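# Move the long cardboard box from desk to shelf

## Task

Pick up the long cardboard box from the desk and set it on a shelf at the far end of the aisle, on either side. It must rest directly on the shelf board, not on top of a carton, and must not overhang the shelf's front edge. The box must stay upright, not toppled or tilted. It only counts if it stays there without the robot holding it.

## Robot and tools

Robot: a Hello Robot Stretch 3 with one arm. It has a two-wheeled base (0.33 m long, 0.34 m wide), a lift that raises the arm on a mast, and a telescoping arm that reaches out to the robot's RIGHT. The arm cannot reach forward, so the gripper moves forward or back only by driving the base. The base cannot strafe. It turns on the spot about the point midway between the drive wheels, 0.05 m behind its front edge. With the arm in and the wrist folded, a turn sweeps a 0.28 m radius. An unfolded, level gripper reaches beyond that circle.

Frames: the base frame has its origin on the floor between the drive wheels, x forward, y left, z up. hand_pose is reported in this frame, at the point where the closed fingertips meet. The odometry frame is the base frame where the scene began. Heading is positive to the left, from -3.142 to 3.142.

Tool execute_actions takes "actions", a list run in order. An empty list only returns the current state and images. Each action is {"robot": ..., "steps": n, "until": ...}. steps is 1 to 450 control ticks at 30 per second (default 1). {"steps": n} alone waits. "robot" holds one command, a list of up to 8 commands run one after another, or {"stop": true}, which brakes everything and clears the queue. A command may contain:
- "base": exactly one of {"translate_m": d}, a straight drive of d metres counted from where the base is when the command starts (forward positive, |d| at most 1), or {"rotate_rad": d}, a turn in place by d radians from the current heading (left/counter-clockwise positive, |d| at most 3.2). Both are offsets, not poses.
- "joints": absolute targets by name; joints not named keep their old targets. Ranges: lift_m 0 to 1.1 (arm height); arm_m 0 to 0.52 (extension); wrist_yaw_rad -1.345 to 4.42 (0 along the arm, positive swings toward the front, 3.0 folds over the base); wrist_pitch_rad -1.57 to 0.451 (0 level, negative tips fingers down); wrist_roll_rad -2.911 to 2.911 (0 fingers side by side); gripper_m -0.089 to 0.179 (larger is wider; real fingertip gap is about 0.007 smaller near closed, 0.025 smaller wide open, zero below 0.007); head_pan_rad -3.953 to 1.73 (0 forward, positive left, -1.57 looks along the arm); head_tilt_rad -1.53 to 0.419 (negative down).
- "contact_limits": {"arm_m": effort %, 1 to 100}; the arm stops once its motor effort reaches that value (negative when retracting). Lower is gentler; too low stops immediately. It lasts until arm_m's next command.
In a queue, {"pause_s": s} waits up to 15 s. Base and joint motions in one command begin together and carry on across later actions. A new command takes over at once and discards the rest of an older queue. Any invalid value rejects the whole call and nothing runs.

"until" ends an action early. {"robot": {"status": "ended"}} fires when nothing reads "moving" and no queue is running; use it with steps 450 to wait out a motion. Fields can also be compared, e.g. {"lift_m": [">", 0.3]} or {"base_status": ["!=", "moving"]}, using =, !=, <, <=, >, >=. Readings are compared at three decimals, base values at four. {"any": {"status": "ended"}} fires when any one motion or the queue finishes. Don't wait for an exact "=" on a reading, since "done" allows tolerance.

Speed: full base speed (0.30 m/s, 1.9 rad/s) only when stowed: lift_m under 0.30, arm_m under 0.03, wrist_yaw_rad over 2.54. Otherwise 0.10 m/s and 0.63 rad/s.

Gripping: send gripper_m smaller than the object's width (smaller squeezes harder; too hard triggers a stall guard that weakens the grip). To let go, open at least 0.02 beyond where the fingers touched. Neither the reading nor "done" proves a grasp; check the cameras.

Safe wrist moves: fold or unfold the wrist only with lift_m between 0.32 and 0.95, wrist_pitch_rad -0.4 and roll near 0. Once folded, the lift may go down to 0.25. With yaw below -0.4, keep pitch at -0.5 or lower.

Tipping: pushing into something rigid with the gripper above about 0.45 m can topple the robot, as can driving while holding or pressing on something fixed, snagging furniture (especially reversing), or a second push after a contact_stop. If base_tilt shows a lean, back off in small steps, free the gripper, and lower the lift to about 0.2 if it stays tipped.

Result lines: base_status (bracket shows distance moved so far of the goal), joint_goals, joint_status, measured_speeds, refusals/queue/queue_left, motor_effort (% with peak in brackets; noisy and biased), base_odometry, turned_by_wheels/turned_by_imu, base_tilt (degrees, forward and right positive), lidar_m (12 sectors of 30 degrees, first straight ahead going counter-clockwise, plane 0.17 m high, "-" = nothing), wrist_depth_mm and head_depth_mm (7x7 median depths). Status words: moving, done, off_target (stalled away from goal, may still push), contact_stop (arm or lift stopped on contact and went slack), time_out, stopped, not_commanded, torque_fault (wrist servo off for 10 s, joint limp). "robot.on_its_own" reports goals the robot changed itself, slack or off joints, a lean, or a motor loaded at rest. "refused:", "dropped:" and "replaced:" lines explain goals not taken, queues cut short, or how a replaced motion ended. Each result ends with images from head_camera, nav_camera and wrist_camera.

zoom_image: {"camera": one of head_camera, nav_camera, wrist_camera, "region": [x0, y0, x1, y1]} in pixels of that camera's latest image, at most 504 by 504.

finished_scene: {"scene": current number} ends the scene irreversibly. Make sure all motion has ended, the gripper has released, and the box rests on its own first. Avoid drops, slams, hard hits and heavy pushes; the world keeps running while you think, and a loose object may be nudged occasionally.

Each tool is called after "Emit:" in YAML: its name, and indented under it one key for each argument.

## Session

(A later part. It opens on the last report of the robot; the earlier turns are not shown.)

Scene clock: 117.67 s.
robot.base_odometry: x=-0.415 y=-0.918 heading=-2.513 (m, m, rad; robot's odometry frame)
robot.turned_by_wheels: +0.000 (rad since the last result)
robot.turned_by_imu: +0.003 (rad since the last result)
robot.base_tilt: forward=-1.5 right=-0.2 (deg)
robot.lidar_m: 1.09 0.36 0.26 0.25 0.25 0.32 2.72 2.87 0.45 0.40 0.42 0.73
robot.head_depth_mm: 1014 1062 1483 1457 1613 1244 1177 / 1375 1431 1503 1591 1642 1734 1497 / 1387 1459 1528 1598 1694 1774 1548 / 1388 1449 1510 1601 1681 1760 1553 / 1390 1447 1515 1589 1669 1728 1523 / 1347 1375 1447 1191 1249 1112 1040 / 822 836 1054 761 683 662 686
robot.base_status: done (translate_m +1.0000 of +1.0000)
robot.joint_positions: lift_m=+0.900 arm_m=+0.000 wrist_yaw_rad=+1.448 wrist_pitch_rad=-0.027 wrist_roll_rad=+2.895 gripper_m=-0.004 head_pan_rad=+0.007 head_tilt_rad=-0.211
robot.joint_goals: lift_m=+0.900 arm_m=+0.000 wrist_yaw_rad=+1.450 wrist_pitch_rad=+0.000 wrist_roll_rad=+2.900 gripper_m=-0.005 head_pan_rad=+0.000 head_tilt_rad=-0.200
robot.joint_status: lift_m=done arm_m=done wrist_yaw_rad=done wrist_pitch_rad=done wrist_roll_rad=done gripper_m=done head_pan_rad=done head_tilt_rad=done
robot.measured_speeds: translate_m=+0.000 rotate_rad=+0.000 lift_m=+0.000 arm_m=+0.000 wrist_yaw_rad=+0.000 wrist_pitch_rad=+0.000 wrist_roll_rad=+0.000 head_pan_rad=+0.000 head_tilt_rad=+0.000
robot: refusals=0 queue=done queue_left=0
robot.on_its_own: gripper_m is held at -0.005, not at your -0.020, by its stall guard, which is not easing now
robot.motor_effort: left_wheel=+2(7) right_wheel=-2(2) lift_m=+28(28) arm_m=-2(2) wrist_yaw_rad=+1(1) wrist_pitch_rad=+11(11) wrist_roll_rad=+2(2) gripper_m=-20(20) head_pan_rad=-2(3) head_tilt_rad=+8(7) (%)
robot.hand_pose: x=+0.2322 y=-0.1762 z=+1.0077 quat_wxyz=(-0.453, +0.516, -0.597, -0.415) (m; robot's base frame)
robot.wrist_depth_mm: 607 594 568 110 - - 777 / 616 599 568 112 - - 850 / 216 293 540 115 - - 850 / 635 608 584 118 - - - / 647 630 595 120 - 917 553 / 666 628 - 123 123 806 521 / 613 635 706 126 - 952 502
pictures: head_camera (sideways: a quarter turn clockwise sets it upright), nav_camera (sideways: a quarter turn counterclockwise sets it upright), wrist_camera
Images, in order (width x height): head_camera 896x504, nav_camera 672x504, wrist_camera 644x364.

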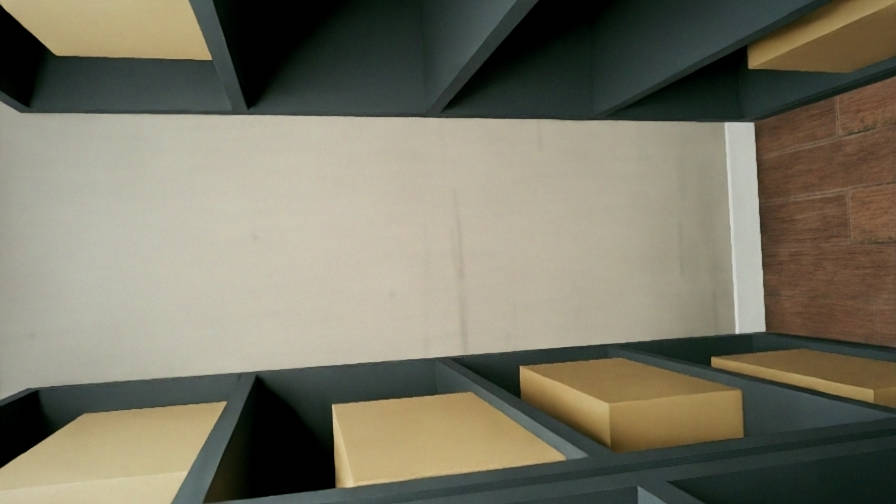

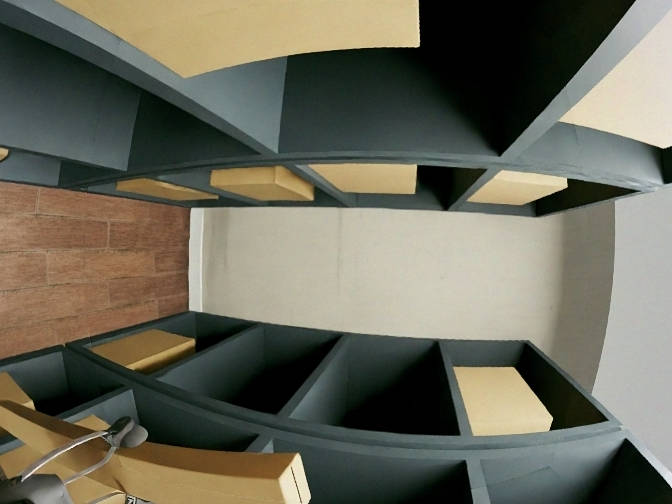

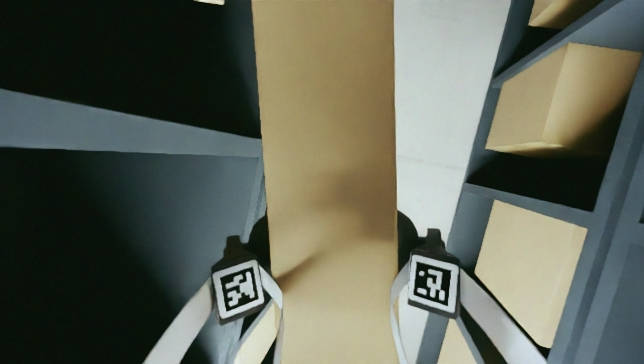

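Emit:
execute_actions:
  actions:
    - {"robot":{"base":{"translate_m":0.6}},"steps":450,"until":{"robot":{"status":"ended"}}}

Scene clock: 129.40 s.
robot.base_odometry: x=-0.901 y=-1.271 heading=-2.513 (m, m, rad; robot's odometry frame)
robot.turned_by_wheels: +0.000 (rad since the last result)
robot.turned_by_imu: +0.002 (rad since the last result)
robot.base_tilt: forward=-1.6 right=-0.2 (deg)
robot.lidar_m: 1.01 0.43 0.26 0.25 0.46 0.41 0.86 0.57 0.47 0.37 0.38 0.53
robot.head_depth_mm: 862 891 931 977 1007 1059 1119 / 862 896 946 993 1045 1097 1164 / 859 896 943 982 1036 1101 1164 / 858 891 939 979 1040 1093 1156 / 853 893 932 979 1031 1085 1150 / 852 885 927 971 1012 1059 1104 / 818 841 883 923 875 852 753
robot.base_status: done (translate_m +0.6000 of +0.6000)
robot.joint_positions: lift_m=+0.900 arm_m=+0.000 wrist_yaw_rad=+1.448 wrist_pitch_rad=-0.027 wrist_roll_rad=+2.895 gripper_m=-0.004 head_pan_rad=+0.007 head_tilt_rad=-0.211
robot.joint_goals: lift_m=+0.900 arm_m=+0.000 wrist_yaw_rad=+1.450 wrist_pitch_rad=+0.000 wrist_roll_rad=+2.900 gripper_m=-0.005 head_pan_rad=+0.000 head_tilt_rad=-0.200
robot.joint_status: lift_m=done arm_m=done wrist_yaw_rad=done wrist_pitch_rad=done wrist_roll_rad=done gripper_m=done head_pan_rad=done head_tilt_rad=done
robot.measured_speeds: translate_m=+0.000 rotate_rad=+0.000 lift_m=+0.000 arm_m=+0.000 wrist_yaw_rad=+0.000 wrist_pitch_rad=+0.000 wrist_roll_rad=+0.000 head_pan_rad=+0.000 head_tilt_rad=+0.000
robot: refusals=0 queue=done queue_left=0
robot.on_its_own: gripper_m is held at -0.005, not at your -0.020, by its stall guard, which is not easing now
robot.motor_effort: left_wheel=+1(7) right_wheel=-1(2) lift_m=+28(28) arm_m=-2(2) wrist_yaw_rad=+1(2) wrist_pitch_rad=+11(11) wrist_roll_rad=+2(2) gripper_m=-20(20) head_pan_rad=-3(4) head_tilt_rad=+7(8) (%)
robot.hand_pose: x=+0.2322 y=-0.1762 z=+1.0077 quat_wxyz=(-0.453, +0.516, -0.597, -0.415) (m; robot's base frame)
robot.wrist_depth_mm: 596 774 914 110 876 844 752 / 600 814 917 113 867 843 760 / 190 261 494 115 885 856 765 / 664 895 950 118 891 848 777 / 686 944 954 120 885 854 790 / 692 838 - 123 124 830 794 / 606 661 738 126 920 855 787
pictures: head_camera (sideways: a quarter turn clockwise sets it upright), nav_camera (sideways: a quarter turn counterclockwise sets it upright), wrist_camera
Images, in order (width x height): head_camera 896x504, nav_camera 672x504, wrist_camera 644x364.

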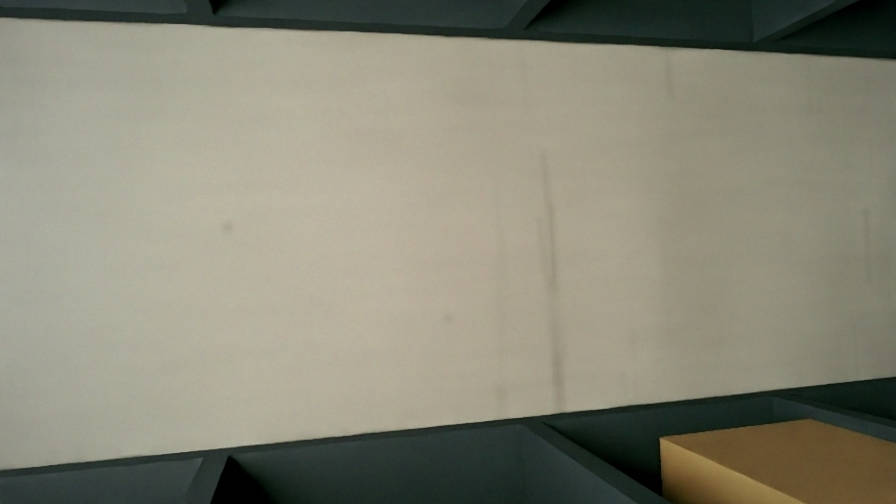

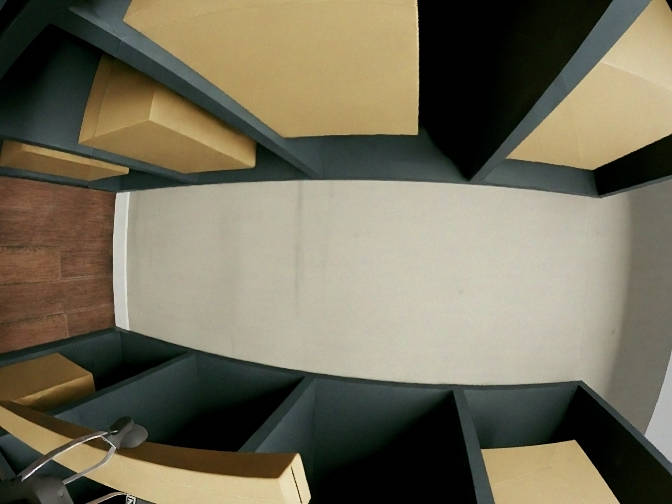

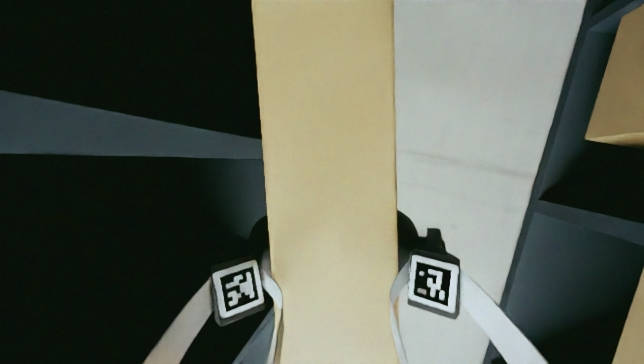

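Emit:
execute_actions:
  actions:
    - {"robot":[{"base":{"translate_m":0.55},"joints":{"lift_m":0.62,"head_pan_rad":-1.57,"head_tilt_rad":-1.0}},{"joints":{"wrist_yaw_rad":0}},{"joints":{"wrist_roll_rad":1.57}}],"steps":450,"until":{"robot":{"status":"ended"}}}

Scene clock: 143.13 s.
robot.base_odometry: x=-1.346 y=-1.594 heading=-2.513 (m, m, rad; robot's odometry frame)
robot.turned_by_wheels: +0.000 (rad since the last result)
robot.turned_by_imu: +0.001 (rad since the last result)
robot.base_tilt: forward=-1.5 right=-0.1 (deg)
robot.lidar_m: 0.46 0.47 0.29 0.28 0.29 0.51 1.00 0.54 0.38 0.37 0.60 0.48
robot.head_depth_mm: 543 448 949 860 982 1182 - / 545 450 936 638 966 - - / 547 452 939 654 811 - - / 551 454 945 746 814 1195 1088 / 552 457 945 671 1201 1179 1092 / 557 458 430 869 1196 1188 1085 / 563 462 426 884 1000 1159 1080
robot.base_status: done (translate_m +0.5500 of +0.5500)
robot.joint_positions: lift_m=+0.620 arm_m=+0.000 wrist_yaw_rad=+0.003 wrist_pitch_rad=-0.027 wrist_roll_rad=+1.586 gripper_m=-0.004 head_pan_rad=-1.563 head_tilt_rad=-0.987
robot.joint_goals: lift_m=+0.620 arm_m=+0.000 wrist_yaw_rad=+0.000 wrist_pitch_rad=+0.000 wrist_roll_rad=+1.570 gripper_m=-0.005 head_pan_rad=-1.570 head_tilt_rad=-1.000
robot.joint_status: lift_m=done arm_m=done wrist_yaw_rad=done wrist_pitch_rad=done wrist_roll_rad=done gripper_m=done head_pan_rad=done head_tilt_rad=done
robot.measured_speeds: translate_m=+0.000 rotate_rad=+0.000 lift_m=+0.000 arm_m=+0.000 wrist_yaw_rad=+0.000 wrist_pitch_rad=+0.000 wrist_roll_rad=+0.000 head_pan_rad=+0.000 head_tilt_rad=+0.000
robot: refusals=0 queue=done queue_left=0
robot.on_its_own: gripper_m is held at -0.005, not at your -0.020, by its stall guard, which is not easing now
robot.motor_effort: left_wheel=+2(7) right_wheel=-2(2) lift_m=+28(30) arm_m=-1(2) wrist_yaw_rad=-2(9) wrist_pitch_rad=+11(11) wrist_roll_rad=-6(6) gripper_m=-20(21) head_pan_rad=-3(33) head_tilt_rad=-8(54) (%)
robot.hand_pose: x=-0.0207 y=-0.4006 z=+0.7277 quat_wxyz=(-0.007, +0.001, -1.000, -0.014) (m; robot's base frame)
robot.wrist_depth_mm: 292 425 530 86 87 310 214 / 290 419 537 92 94 315 216 / 287 416 544 98 101 319 217 / 283 412 556 106 439 322 220 / 279 404 564 114 118 328 221 / 276 397 569 124 124 312 224 / 275 364 580 136 523 364 226
pictures: head_camera (sideways: a quarter turn clockwise sets it upright), nav_camera (sideways: a quarter turn counterclockwise sets it upright), wrist_camera
Images, in order (width x height): head_camera 896x504, nav_camera 672x504, wrist_camera 644x364.

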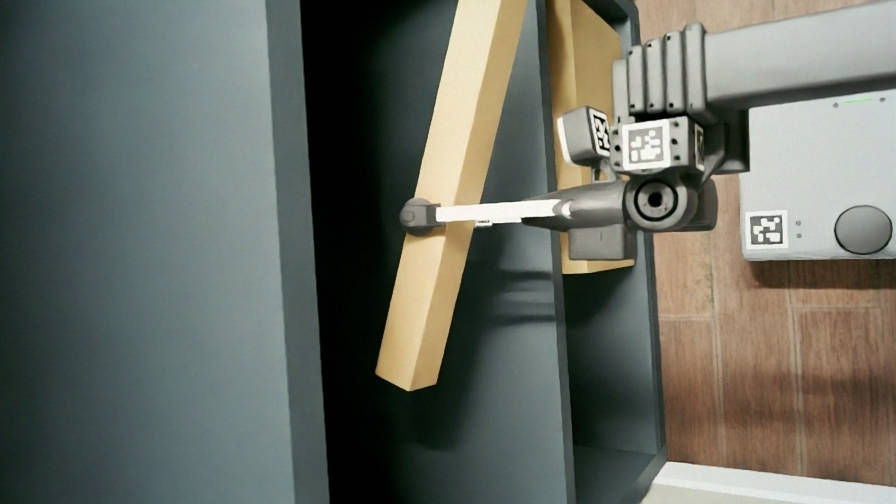

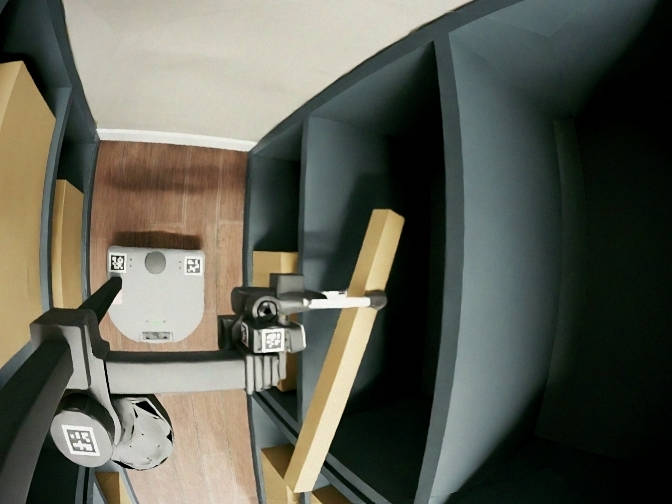

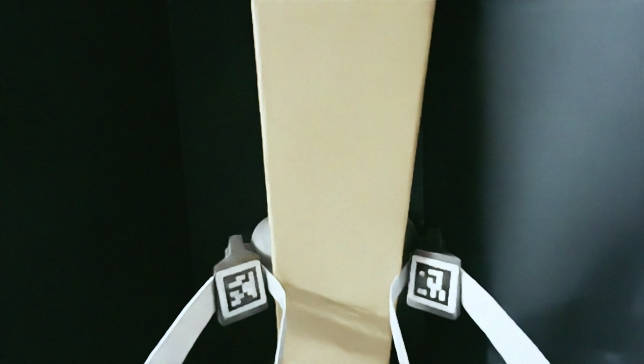

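Emit:
execute_actions:
  actions:
    - {"robot":[{"base":{"translate_m":0.13},"joints":{"wrist_yaw_rad":0.22}},{"joints":{"arm_m":0.17},"contact_limits":{"arm_m":15}},{"joints":{"lift_m":0.47}}],"steps":450,"until":{"robot":{"status":"ended"}}}

Scene clock: 154.77 s.
robot.base_odometry: x=-1.451 y=-1.670 heading=-2.513 (m, m, rad; robot's odometry frame)
robot.turned_by_wheels: +0.000 (rad since the last result)
robot.turned_by_imu: +0.000 (rad since the last result)
robot.base_tilt: forward=-1.6 right=-0.1 (deg)
robot.lidar_m: 0.33 0.34 0.30 0.29 0.30 0.39 1.03 0.53 0.38 0.37 0.44 0.34
robot.head_depth_mm: 542 448 932 837 977 1186 1087 / 545 450 938 837 975 - - / 547 452 846 853 1083 1202 - / 550 454 847 848 1205 1196 1088 / 554 456 429 851 1200 1174 1089 / 559 460 425 867 958 1154 1076 / 561 461 421 797 811 875 843
robot.base_status: done (translate_m +0.1300 of +0.1300)
robot.joint_positions: lift_m=+0.470 arm_m=+0.170 wrist_yaw_rad=+0.219 wrist_pitch_rad=+0.018 wrist_roll_rad=+1.586 gripper_m=-0.004 head_pan_rad=-1.563 head_tilt_rad=-0.988
robot.joint_goals: lift_m=+0.470 arm_m=+0.170 wrist_yaw_rad=+0.220 wrist_pitch_rad=+0.000 wrist_roll_rad=+1.570 gripper_m=-0.005 head_pan_rad=-1.570 head_tilt_rad=-1.000
robot.joint_status: lift_m=done arm_m=done wrist_yaw_rad=done wrist_pitch_rad=done wrist_roll_rad=done gripper_m=done head_pan_rad=done head_tilt_rad=done
robot.measured_speeds: translate_m=+0.000 rotate_rad=+0.000 lift_m=+0.000 arm_m=+0.000 wrist_yaw_rad=+0.000 wrist_pitch_rad=+0.000 wrist_roll_rad=+0.000 head_pan_rad=+0.000 head_tilt_rad=+0.000
robot: refusals=0 queue=done queue_left=0
robot.on_its_own: gripper_m is held at -0.005, not at your -0.020, by its stall guard, which is not easing now
robot.motor_effort: left_wheel=+1(6) right_wheel=-1(2) lift_m=+22(28) arm_m=+2(3) wrist_yaw_rad=+1(1) wrist_pitch_rad=-7(11) wrist_roll_rad=-6(6) gripper_m=-21(22) head_pan_rad=-3(2) head_tilt_rad=-8(8) (%)
robot.contact_limits: arm_m 15 (drawing in: default 18, maximum 30; extending or still: default 25, maximum 41)
robot.hand_pose: x=+0.0343 y=-0.5653 z=+0.5894 quat_wxyz=(-0.008, +0.109, -0.994, +0.008) (m; robot's base frame)
robot.wrist_depth_mm: 339 339 332 87 89 89 60 / 354 355 350 92 126 90 60 / 373 372 367 99 129 91 61 / 388 393 387 106 146 93 61 / 410 412 409 114 134 94 62 / 421 442 - 124 126 95 62 / 417 458 444 135 178 89 63
pictures: head_camera (sideways: a quarter turn clockwise sets it upright), nav_camera (sideways: a quarter turn counterclockwise sets it upright), wrist_camera
Images, in order (width x height): head_camera 896x504, nav_camera 672x504, wrist_camera 644x364.

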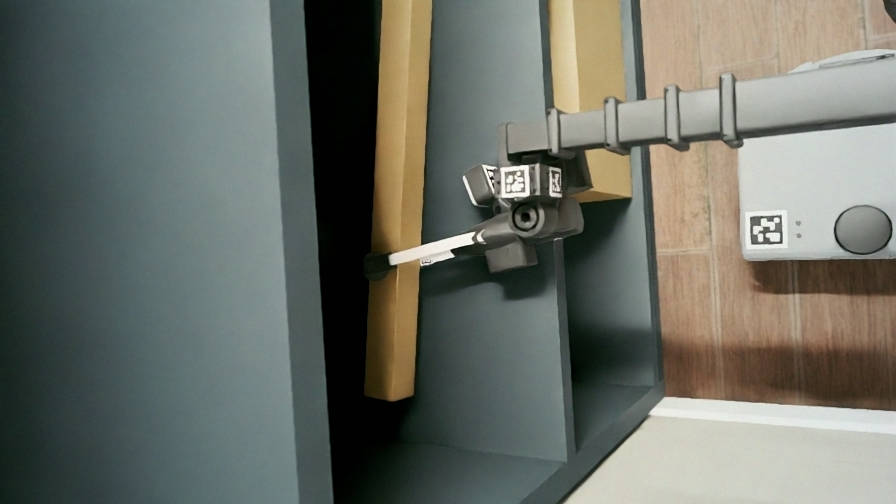

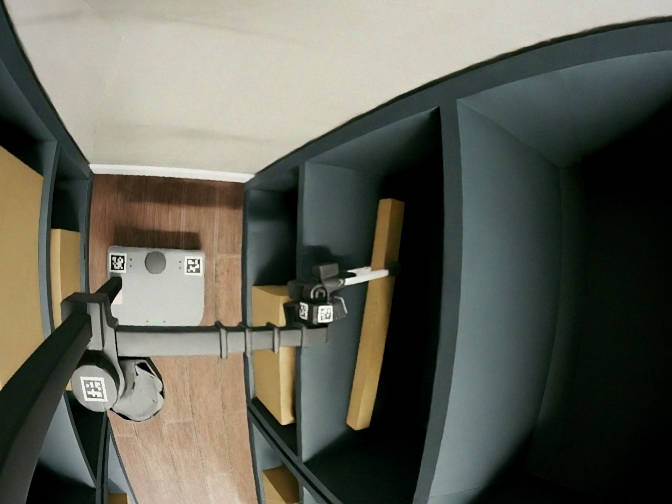

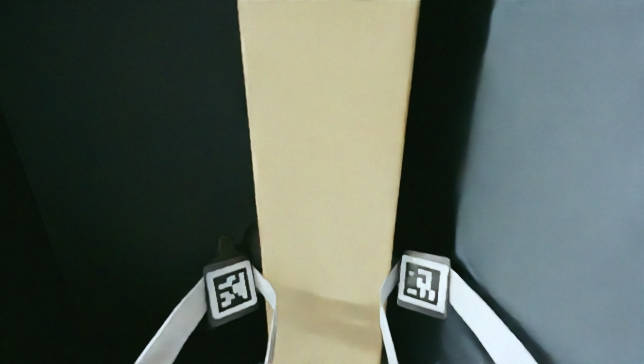

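Well placed and resting. Release and withdraw with a roll.

Emit:
execute_actions:
  actions:
    - {"robot":[{"joints":{"gripper_m":0.15}},{"joints":{"wrist_roll_rad":0.5,"lift_m":0.5}},{"joints":{"arm_m":0}}],"steps":450,"until":{"robot":{"status":"ended"}}}

Scene clock: 164.10 s.
robot.base_odometry: x=-1.451 y=-1.670 heading=-2.513 (m, m, rad; robot's odometry frame)
robot.turned_by_wheels: +0.000 (rad since the last result)
robot.turned_by_imu: +0.000 (rad since the last result)
robot.base_tilt: forward=-1.6 right=-0.2 (deg)
robot.lidar_m: 0.33 0.34 0.30 0.29 0.30 0.40 0.23 0.53 0.38 0.37 0.44 0.34
robot.head_depth_mm: 542 448 932 866 982 1186 1052 / 545 450 935 867 809 - - / 546 453 942 874 759 - - / 551 454 943 876 811 1185 1085 / 554 456 429 883 1195 1177 1087 / 559 460 425 878 957 1156 1076 / 562 462 421 798 812 880 842
robot.base_status: done (translate_m +0.1300 of +0.1300)
robot.joint_positions: lift_m=+0.500 arm_m=+0.000 wrist_yaw_rad=+0.221 wrist_pitch_rad=-0.019 wrist_roll_rad=+0.509 gripper_m=+0.150 head_pan_rad=-1.563 head_tilt_rad=-0.988
robot.joint_goals: lift_m=+0.500 arm_m=+0.000 wrist_yaw_rad=+0.220 wrist_pitch_rad=+0.000 wrist_roll_rad=+0.500 gripper_m=+0.150 head_pan_rad=-1.570 head_tilt_rad=-1.000
robot.joint_status: lift_m=done arm_m=done wrist_yaw_rad=done wrist_pitch_rad=done wrist_roll_rad=done gripper_m=done head_pan_rad=done head_tilt_rad=done
robot.measured_speeds: translate_m=+0.000 rotate_rad=+0.000 lift_m=+0.000 arm_m=+0.000 wrist_yaw_rad=+0.000 wrist_pitch_rad=+0.000 wrist_roll_rad=+0.000 head_pan_rad=+0.000 head_tilt_rad=+0.000
robot: refusals=0 queue=done queue_left=0
robot.motor_effort: left_wheel=+1(7) right_wheel=-1(9) lift_m=+42(46) arm_m=-2(3) wrist_yaw_rad=-1(17) wrist_pitch_rad=+8(40) wrist_roll_rad=-3(10) gripper_m=-1(96) head_pan_rad=-3(2) head_tilt_rad=-8(7) (%)
robot.hand_pose: x=+0.0347 y=-0.3947 z=+0.6094 quat_wxyz=(+0.504, +0.100, -0.856, +0.047) (m; robot's base frame)
robot.wrist_depth_mm: 407 522 523 503 483 465 448 / 377 521 548 515 500 487 391 / 342 456 563 540 523 403 276 / 318 414 577 565 416 281 213 / 295 368 524 432 289 225 90 / 279 - 416 294 220 185 93 / 255 319 304 223 178 147 127
pictures: head_camera (sideways: a quarter turn clockwise sets it upright), nav_camera (sideways: a quarter turn counterclockwise sets it upright), wrist_camera
Images, in order (width x height): head_camera 896x504, nav_camera 672x504, wrist_camera 644x364.

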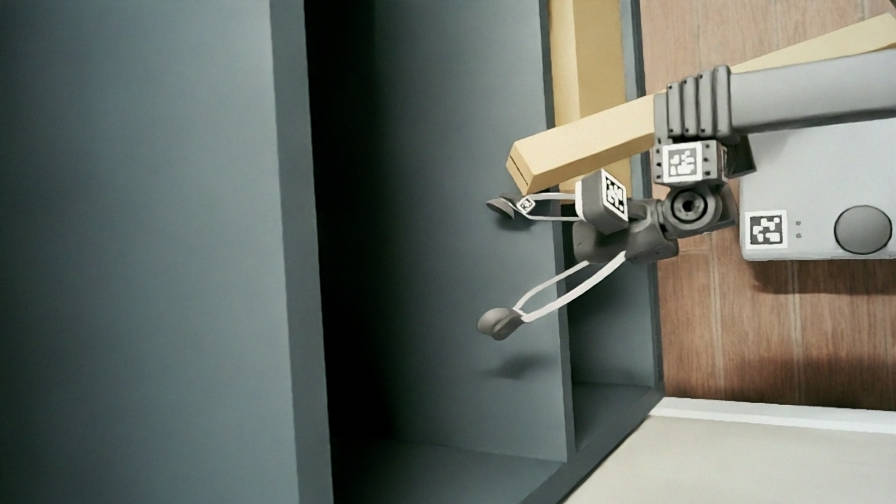

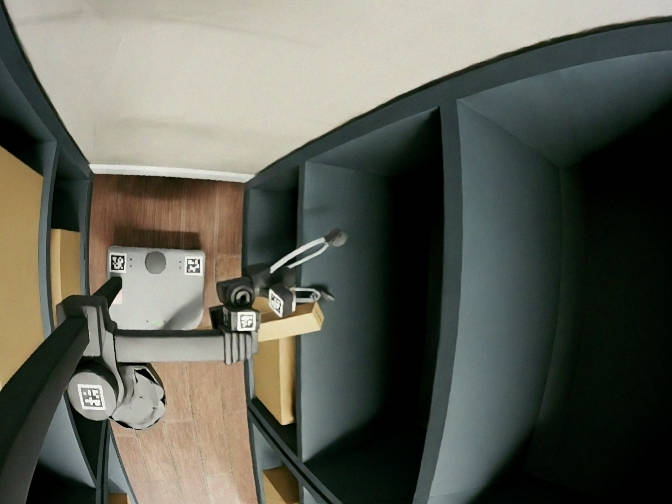

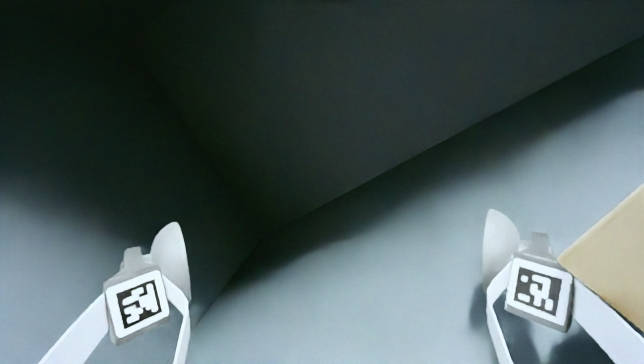

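Emit:
execute_actions:
  actions:
    - {"robot":{"joints":{"head_pan_rad":-2.0,"head_tilt_rad":-1.3}},"steps":60}

Scene clock: 170.17 s.
robot.base_odometry: x=-1.451 y=-1.670 heading=-2.513 (m, m, rad; robot's odometry frame)
robot.turned_by_wheels: +0.000 (rad since the last result)
robot.turned_by_imu: +0.000 (rad since the last result)
robot.base_tilt: forward=-1.5 right=-0.2 (deg)
robot.lidar_m: 0.33 0.34 0.30 0.29 0.30 0.39 1.04 0.53 0.38 0.37 0.44 0.34
robot.head_depth_mm: 791 851 1299 1289 1261 - 612 / 889 849 1108 1280 1253 - 734 / 906 847 999 1291 - 1162 973 / 893 851 820 1174 - 1171 1054 / 885 852 810 - 1245 1171 1080 / 362 854 805 1212 1247 1111 867 / 352 857 814 791 1104 853 684
robot.base_status: done (translate_m +0.1300 of +0.1300)
robot.joint_positions: lift_m=+0.500 arm_m=+0.000 wrist_yaw_rad=+0.221 wrist_pitch_rad=-0.019 wrist_roll_rad=+0.509 gripper_m=+0.150 head_pan_rad=-1.993 head_tilt_rad=-1.284
robot.joint_goals: lift_m=+0.500 arm_m=+0.000 wrist_yaw_rad=+0.220 wrist_pitch_rad=+0.000 wrist_roll_rad=+0.500 gripper_m=+0.150 head_pan_rad=-2.000 head_tilt_rad=-1.300
robot.joint_status: lift_m=done arm_m=done wrist_yaw_rad=done wrist_pitch_rad=done wrist_roll_rad=done gripper_m=done head_pan_rad=done head_tilt_rad=done
robot.measured_speeds: translate_m=+0.000 rotate_rad=+0.000 lift_m=+0.000 arm_m=+0.000 wrist_yaw_rad=+0.000 wrist_pitch_rad=+0.000 wrist_roll_rad=+0.000 head_pan_rad=+0.000 head_tilt_rad=+0.000
robot: refusals=0 queue=done queue_left=0
robot.motor_effort: left_wheel=+1(1) right_wheel=-1(2) lift_m=+42(42) arm_m=-2(2) wrist_yaw_rad=-1(1) wrist_pitch_rad=+8(8) wrist_roll_rad=-3(3) gripper_m=-1(1) head_pan_rad=-4(25) head_tilt_rad=-10(38) (%)
robot.hand_pose: x=+0.0347 y=-0.3947 z=+0.6094 quat_wxyz=(+0.504, +0.100, -0.856, +0.047) (m; robot's base frame)
robot.wrist_depth_mm: 406 525 523 499 484 466 447 / 376 520 543 525 504 485 389 / 343 458 568 548 520 406 274 / 318 414 585 563 417 283 213 / 296 368 526 437 286 225 173 / 280 - 411 296 219 185 144 / 254 317 304 224 178 147 127
pictures: head_camera (sideways: a quarter turn clockwise sets it upright), nav_camera (sideways: a quarter turn counterclockwise sets it upright), wrist_camera
Images, in order (width x height): head_camera 896x504, nav_camera 672x504, wrist_camera 644x364.

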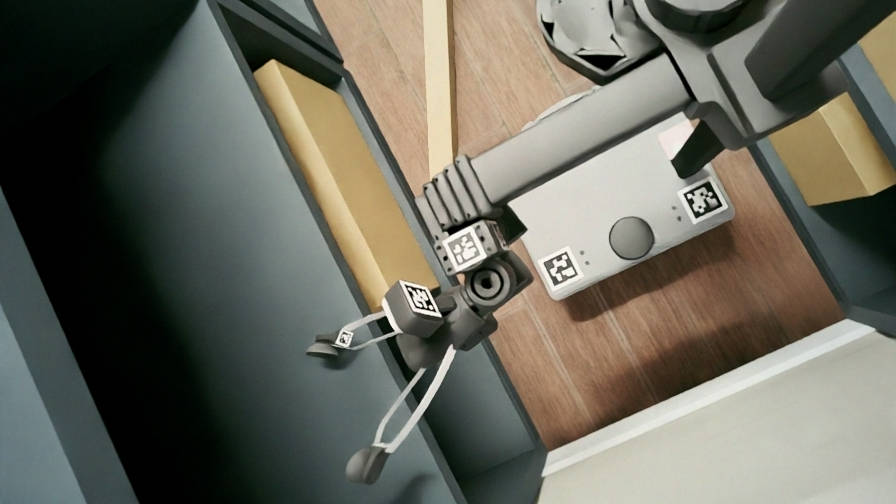

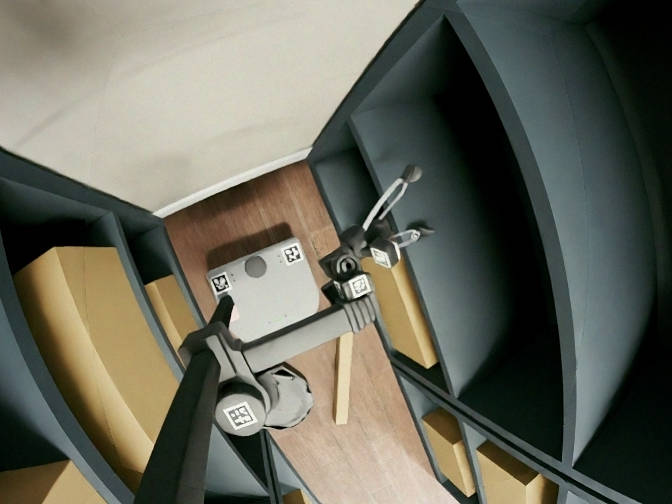

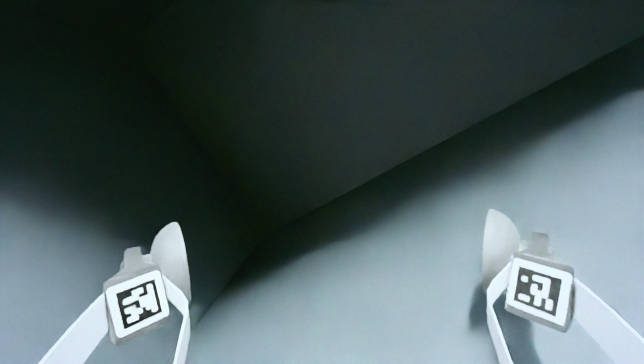

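Emit:
execute_actions:
  actions:
    - {"robot":[{"joints":{"lift_m":0.6}},{"joints":{"wrist_yaw_rad":0,"wrist_pitch_rad":-1.57,"wrist_roll_rad":1.57,"arm_m":0.08,"head_pan_rad":-2.3,"head_tilt_rad":-1.1}}],"steps":300,"until":{"robot":{"status":"ended"}}}

Scene clock: 180.67 s.
robot.base_odometry: x=-1.451 y=-1.670 heading=-2.514 (m, m, rad; robot's odometry frame)
robot.turned_by_wheels: +0.000 (rad since the last result)
robot.turned_by_imu: -0.058 (rad since the last result)
robot.base_tilt: forward=-3.3 right=-2.8 (deg)
robot.lidar_m: 0.34 0.35 0.30 0.28 0.28 0.36 1.02 0.59 0.40 0.38 0.46 0.37
robot.head_depth_mm: 915 1301 1513 1382 1289 - - / 844 1018 1467 1395 1266 - 1057 / 646 799 1056 1373 1291 - 1049 / 680 870 942 1155 1268 - 1088 / 495 1001 937 880 1268 1199 1094 / 481 1037 949 864 1206 1191 1111 / 487 453 960 869 811 1159 1022
robot.base_status: done (translate_m +0.1300 of +0.1300)
robot.joint_positions: lift_m=+0.601 arm_m=+0.079 wrist_yaw_rad=+0.011 wrist_pitch_rad=-0.716 wrist_roll_rad=+1.577 gripper_m=+0.149 head_pan_rad=-2.294 head_tilt_rad=-1.099
robot.joint_goals: lift_m=+0.600 arm_m=+0.080 wrist_yaw_rad=+0.004 wrist_pitch_rad=-0.823 wrist_roll_rad=+1.574 gripper_m=+0.150 head_pan_rad=-2.300 head_tilt_rad=-1.100
robot.joint_status: lift_m=done arm_m=done wrist_yaw_rad=done wrist_pitch_rad=time_out wrist_roll_rad=done gripper_m=done head_pan_rad=done head_tilt_rad=done
robot.measured_speeds: translate_m=+0.000 rotate_rad=+0.000 lift_m=+0.000 arm_m=+0.000 wrist_yaw_rad=+0.000 wrist_pitch_rad=+0.000 wrist_roll_rad=+0.000 head_pan_rad=+0.000 head_tilt_rad=+0.000
robot: refusals=0 queue=dropped queue_left=0
robot.on_its_own: base_tilt is 3.1 degrees off its reading at the scene's start (forward=-1.6 right=-0.2); wrist_pitch_rad is held at -0.823, not at your -1.570, since a time_out
robot.motor_effort: left_wheel=-2(12) right_wheel=+0(10) lift_m=+8(43) arm_m=+3(6) wrist_yaw_rad=-5(45) wrist_pitch_rad=-44(100) wrist_roll_rad=-1(25) gripper_m=+20(42) head_pan_rad=-2(22) head_tilt_rad=+0(22) (%)
robot.hand_pose: x=-0.0196 y=-0.4015 z=+0.5530 quat_wxyz=(-0.001, +0.004, -0.936, -0.351) (m; robot's base frame)
robot.wrist_depth_mm: 424 473 305 204 169 305 427 / 418 469 323 211 168 309 432 / 423 480 343 220 174 308 442 / 423 480 366 228 176 527 474 / 422 469 393 238 184 569 478 / 420 - 415 250 191 556 495 / 408 494 457 261 185 596 498
pictures: head_camera (sideways: a quarter turn clockwise sets it upright), nav_camera (sideways: a quarter turn counterclockwise sets it upright), wrist_camera
Images, in order (width x height): head_camera 896x504, nav_camera 672x504, wrist_camera 644x364.

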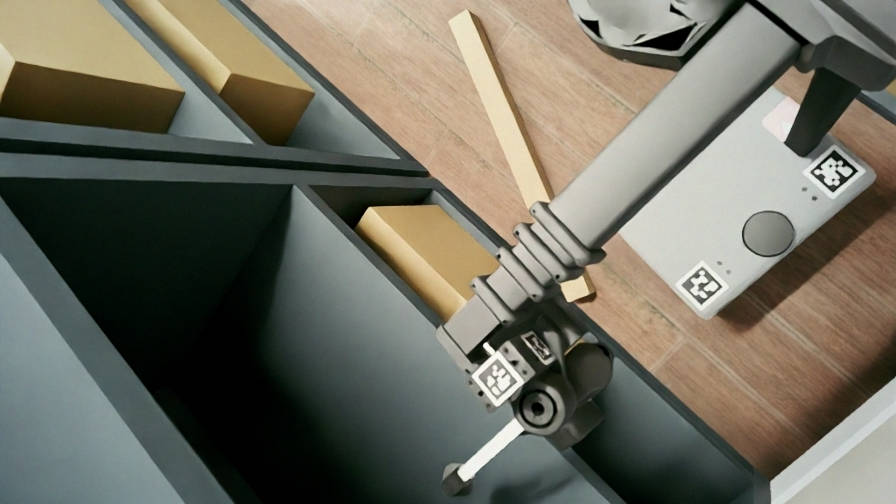

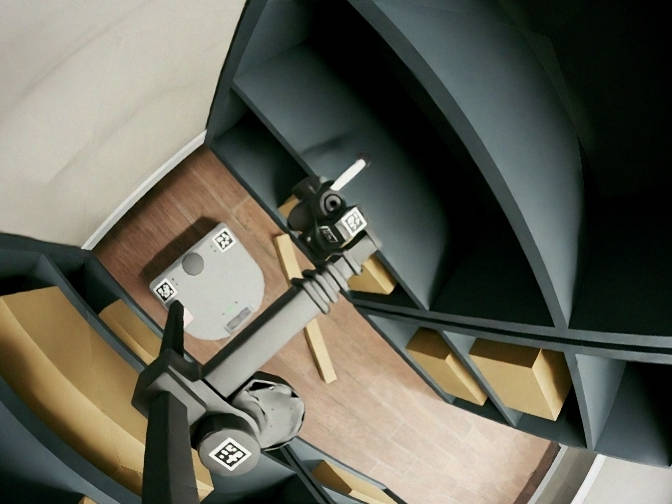

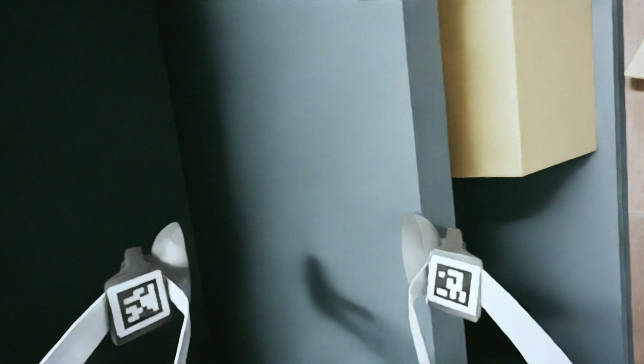

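Fingertip pressed on the shelf board; lift clear first.

Emit:
execute_actions:
  actions:
    - {"robot":[{"joints":{"lift_m":0.85,"wrist_pitch_rad":-0.7}},{"joints":{"wrist_pitch_rad":-1.57,"arm_m":0.05}}],"steps":300,"until":{"robot":{"status":"ended"}}}

Scene clock: 187.10 s.
robot.base_odometry: x=-1.451 y=-1.670 heading=-2.514 (m, m, rad; robot's odometry frame)
robot.turned_by_wheels: +0.000 (rad since the last result)
robot.turned_by_imu: -0.034 (rad since the last result)
robot.base_tilt: forward=-1.6 right=-0.2 (deg)
robot.lidar_m: 0.34 0.35 0.39 0.29 0.29 0.36 1.02 0.60 0.39 0.37 0.48 0.37
robot.head_depth_mm: 912 1336 1548 1422 - 1147 1001 / 790 999 1484 1452 - 1178 1060 / 636 790 995 - 1263 - 1051 / 648 859 937 - 1264 - 1077 / 459 970 - - 1224 1165 1093 / 450 979 - - 1180 1169 1090 / 452 412 - - 772 1126 1028
robot.base_status: done (translate_m +0.1300 of +0.1300)
robot.joint_positions: lift_m=+0.850 arm_m=+0.050 wrist_yaw_rad=+0.005 wrist_pitch_rad=-1.543 wrist_roll_rad=+1.577 gripper_m=+0.150 head_pan_rad=-2.297 head_tilt_rad=-1.098
robot.joint_goals: lift_m=+0.850 arm_m=+0.050 wrist_yaw_rad=+0.004 wrist_pitch_rad=-1.570 wrist_roll_rad=+1.574 gripper_m=+0.150 head_pan_rad=-2.300 head_tilt_rad=-1.100
robot.joint_status: lift_m=done arm_m=done wrist_yaw_rad=done wrist_pitch_rad=done wrist_roll_rad=done gripper_m=done head_pan_rad=done head_tilt_rad=done
robot.measured_speeds: translate_m=+0.000 rotate_rad=+0.000 lift_m=+0.000 arm_m=+0.000 wrist_yaw_rad=+0.000 wrist_pitch_rad=+0.000 wrist_roll_rad=+0.000 head_pan_rad=+0.000 head_tilt_rad=+0.000
robot: refusals=0 queue=done queue_left=0
robot.motor_effort: left_wheel=+1(11) right_wheel=-1(17) lift_m=+42(44) arm_m=-2(5) wrist_yaw_rad=+0(5) wrist_pitch_rad=-3(45) wrist_roll_rad=-1(1) gripper_m=+0(21) head_pan_rad=-2(3) head_tilt_rad=-1(1) (%)
robot.hand_pose: x=-0.0216 y=-0.1778 z=+0.7316 quat_wxyz=(+0.000, -0.001, -0.716, -0.698) (m; robot's base frame)
robot.wrist_depth_mm: 338 339 755 824 823 727 499 / 344 346 727 844 - 750 511 / 352 352 655 871 - 747 557 / 361 361 814 898 890 810 544 / 368 367 827 909 900 898 806 / 379 - 838 881 842 805 652 / 388 391 602 708 649 603 551
pictures: head_camera (sideways: a quarter turn clockwise sets it upright), nav_camera (sideways: a quarter turn counterclockwise sets it upright), wrist_camera
Images, in order (width x height): head_camera 896x504, nav_camera 672x504, wrist_camera 644x364.

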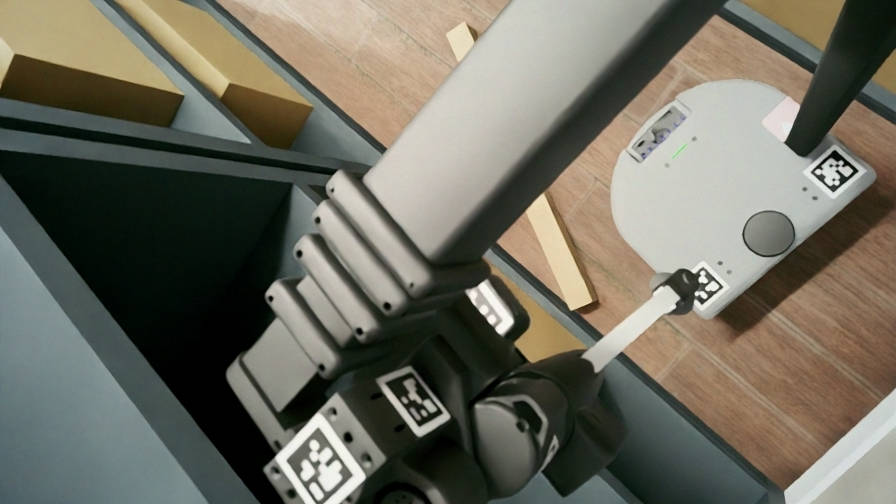

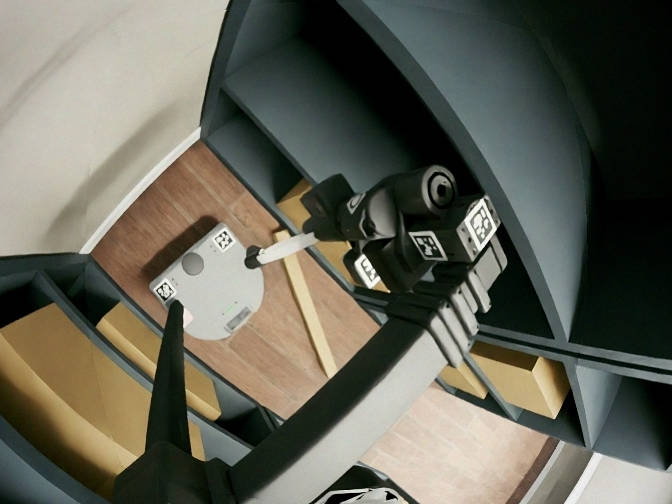

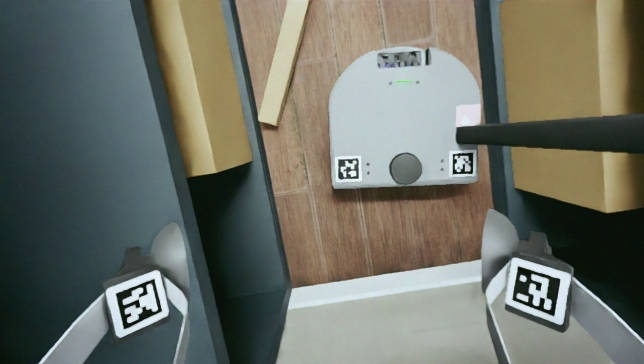

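Emit:
execute_actions:
  actions:
    - {"robot":{"base":{"translate_m":-0.3},"joints":{"lift_m":0.35,"arm_m":0.12,"wrist_roll_rad":1.4}},"steps":300,"until":{"robot":{"status":"ended"}}}

Scene clock: 198.83 s.
robot.base_odometry: x=-1.208 y=-1.494 heading=-2.514 (m, m, rad; robot's odometry frame)
robot.turned_by_wheels: +0.000 (rad since the last result)
robot.turned_by_imu: -0.001 (rad since the last result)
robot.base_tilt: forward=-1.6 right=-0.2 (deg)
robot.lidar_m: 0.64 0.41 0.27 0.25 0.41 0.34 0.72 0.75 0.43 0.40 0.41 0.69
robot.head_depth_mm: 1111 1526 1543 1397 1276 - - / 816 1046 1484 1405 1267 - - / 754 867 1213 1391 1280 - 1049 / 727 812 938 1350 1303 - 1074 / 488 616 743 988 1244 1162 1090 / 443 523 712 837 1015 1166 1091 / 424 542 876 824 917 1111 1093
robot.base_status: done (translate_m -0.3000 of -0.3000)
robot.joint_positions: lift_m=+0.350 arm_m=+0.120 wrist_yaw_rad=+0.005 wrist_pitch_rad=-1.545 wrist_roll_rad=+1.408 gripper_m=+0.150 head_pan_rad=-2.297 head_tilt_rad=-1.098
robot.joint_goals: lift_m=+0.350 arm_m=+0.120 wrist_yaw_rad=+0.004 wrist_pitch_rad=-1.570 wrist_roll_rad=+1.400 gripper_m=+0.150 head_pan_rad=-2.300 head_tilt_rad=-1.100
robot.joint_status: lift_m=done arm_m=done wrist_yaw_rad=done wrist_pitch_rad=done wrist_roll_rad=done gripper_m=done head_pan_rad=done head_tilt_rad=done
robot.measured_speeds: translate_m=+0.000 rotate_rad=+0.000 lift_m=+0.000 arm_m=+0.000 wrist_yaw_rad=+0.000 wrist_pitch_rad=+0.000 wrist_roll_rad=+0.000 head_pan_rad=+0.000 head_tilt_rad=+0.000
robot: refusals=0 queue=done queue_left=0
robot.motor_effort: left_wheel=+1(5) right_wheel=-1(2) lift_m=+27(44) arm_m=+3(3) wrist_yaw_rad=+0(1) wrist_pitch_rad=-3(3) wrist_roll_rad=-3(3) gripper_m=+0(0) head_pan_rad=-1(3) head_tilt_rad=-1(1) (%)
robot.hand_pose: x=-0.0217 y=-0.2470 z=+0.2322 quat_wxyz=(+0.060, +0.058, -0.713, -0.696) (m; robot's base frame)
robot.wrist_depth_mm: 190 266 362 363 316 - - / 189 266 370 369 365 - - / 189 267 382 332 379 - - / 189 267 391 341 386 - - / 189 250 397 396 - - - / 190 - 357 412 406 - - / 181 286 365 423 417 414 411
pictures: head_camera (sideways: a quarter turn clockwise sets it upright), nav_camera (sideways: a quarter turn counterclockwise sets it upright), wrist_camera
Images, in order (width x height): head_camera 896x504, nav_camera 672x504, wrist_camera 644x364.

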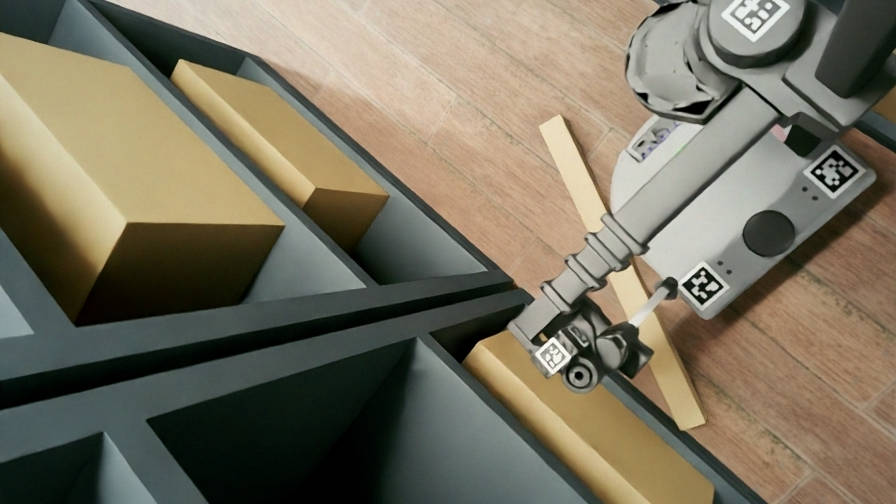

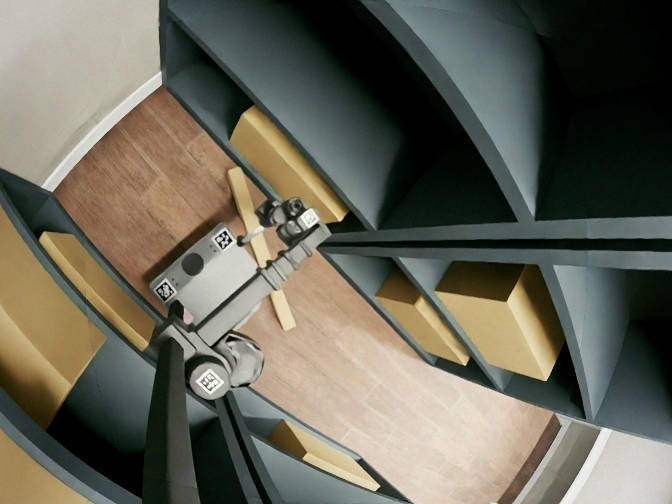

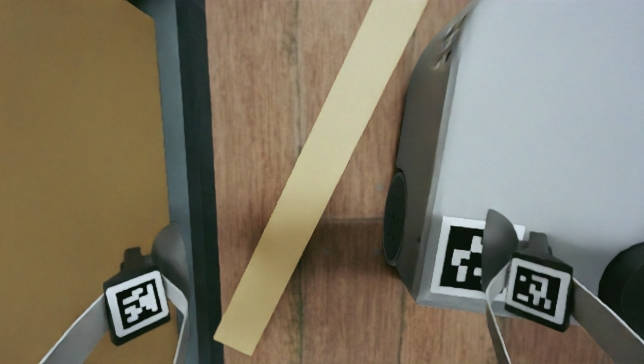

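Emit:
execute_actions:
  actions:
    - {"robot":[{"joints":{"wrist_roll_rad":1.85,"gripper_m":0.11,"arm_m":0.11}},{"joints":{"lift_m":0.15}}],"steps":300,"until":{"robot":{"status":"ended"}}}

Scene clock: 206.70 s.
robot.base_odometry: x=-1.208 y=-1.494 heading=-2.514 (m, m, rad; robot's odometry frame)
robot.turned_by_wheels: +0.000 (rad since the last result)
robot.turned_by_imu: +0.000 (rad since the last result)
robot.base_tilt: forward=-1.6 right=-0.2 (deg)
robot.lidar_m: 0.64 0.41 0.27 0.25 0.41 0.34 0.72 0.75 0.43 0.40 0.41 0.69
robot.head_depth_mm: 1105 1524 1541 1394 1265 - - / 815 1047 1481 1401 1275 - - / 753 867 1217 1387 1282 - 1050 / 729 812 936 1359 1302 - 1072 / 488 615 739 991 1189 1166 1088 / 442 524 715 837 1058 1158 1088 / 424 543 876 830 918 1112 1089
robot.base_status: done (translate_m -0.3000 of -0.3000)
robot.joint_positions: lift_m=+0.280 arm_m=+0.110 wrist_yaw_rad=+0.005 wrist_pitch_rad=-1.553 wrist_roll_rad=+1.844 gripper_m=+0.110 head_pan_rad=-2.297 head_tilt_rad=-1.098
robot.joint_goals: lift_m=+0.280 arm_m=+0.110 wrist_yaw_rad=+0.004 wrist_pitch_rad=-1.570 wrist_roll_rad=+1.850 gripper_m=+0.110 head_pan_rad=-2.300 head_tilt_rad=-1.100
robot.joint_status: lift_m=contact_stop arm_m=done wrist_yaw_rad=done wrist_pitch_rad=done wrist_roll_rad=done gripper_m=done head_pan_rad=done head_tilt_rad=done
robot.measured_speeds: translate_m=+0.000 rotate_rad=+0.000 lift_m=+0.011 arm_m=+0.001 wrist_yaw_rad=+0.000 wrist_pitch_rad=+0.000 wrist_roll_rad=+0.000 head_pan_rad=+0.000 head_tilt_rad=+0.000
robot: refusals=0 queue=dropped queue_left=0
robot.on_its_own: lift_m is slack since a contact_stop, until your next command for it (your +0.150 is given up)
robot.motor_effort: left_wheel=+1(1) right_wheel=-1(2) lift_m=-9(22) arm_m=-2(4) wrist_yaw_rad=+0(1) wrist_pitch_rad=+0(6) wrist_roll_rad=+1(2) gripper_m=-5(82) head_pan_rad=-1(1) head_tilt_rad=-1(1) (%)
robot.hand_pose: x=-0.0216 y=-0.2354 z=+0.1620 quat_wxyz=(-0.095, -0.094, -0.707, -0.695) (m; robot's base frame)
robot.wrist_depth_mm: 291 300 298 252 - - - / 258 307 305 260 - - - / 240 314 313 267 - - - / 237 292 321 285 - - - / 219 259 327 325 328 - - / 204 249 334 333 336 - 335 / 190 244 295 342 342 345 341
pictures: head_camera (sideways: a quarter turn clockwise sets it upright), nav_camera (sideways: a quarter turn counterclockwise sets it upright), wrist_camera
ARM HIT: the arm struck its own base hard.
Images, in order (width x height): head_camera 896x504, nav_camera 672x504, wrist_camera 644x364.

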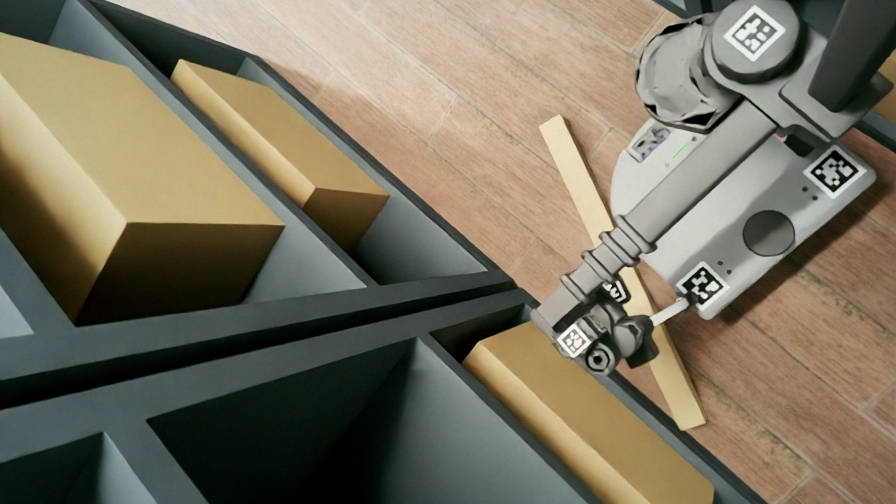

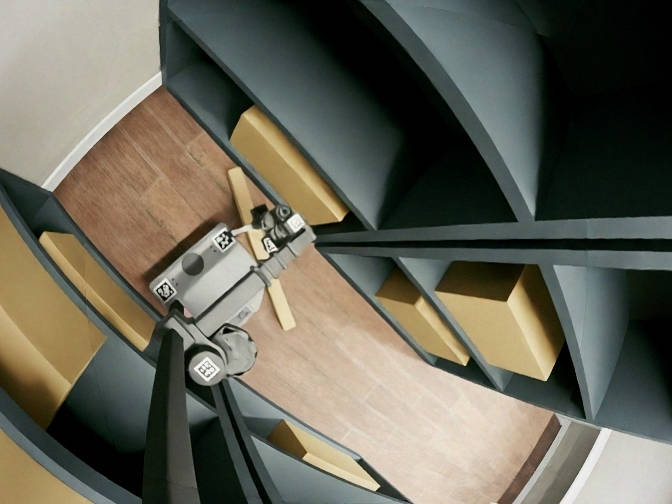

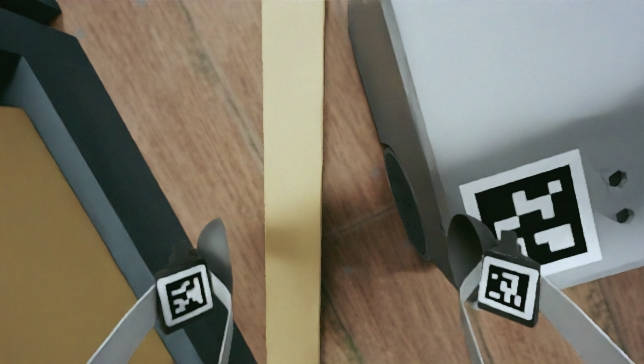

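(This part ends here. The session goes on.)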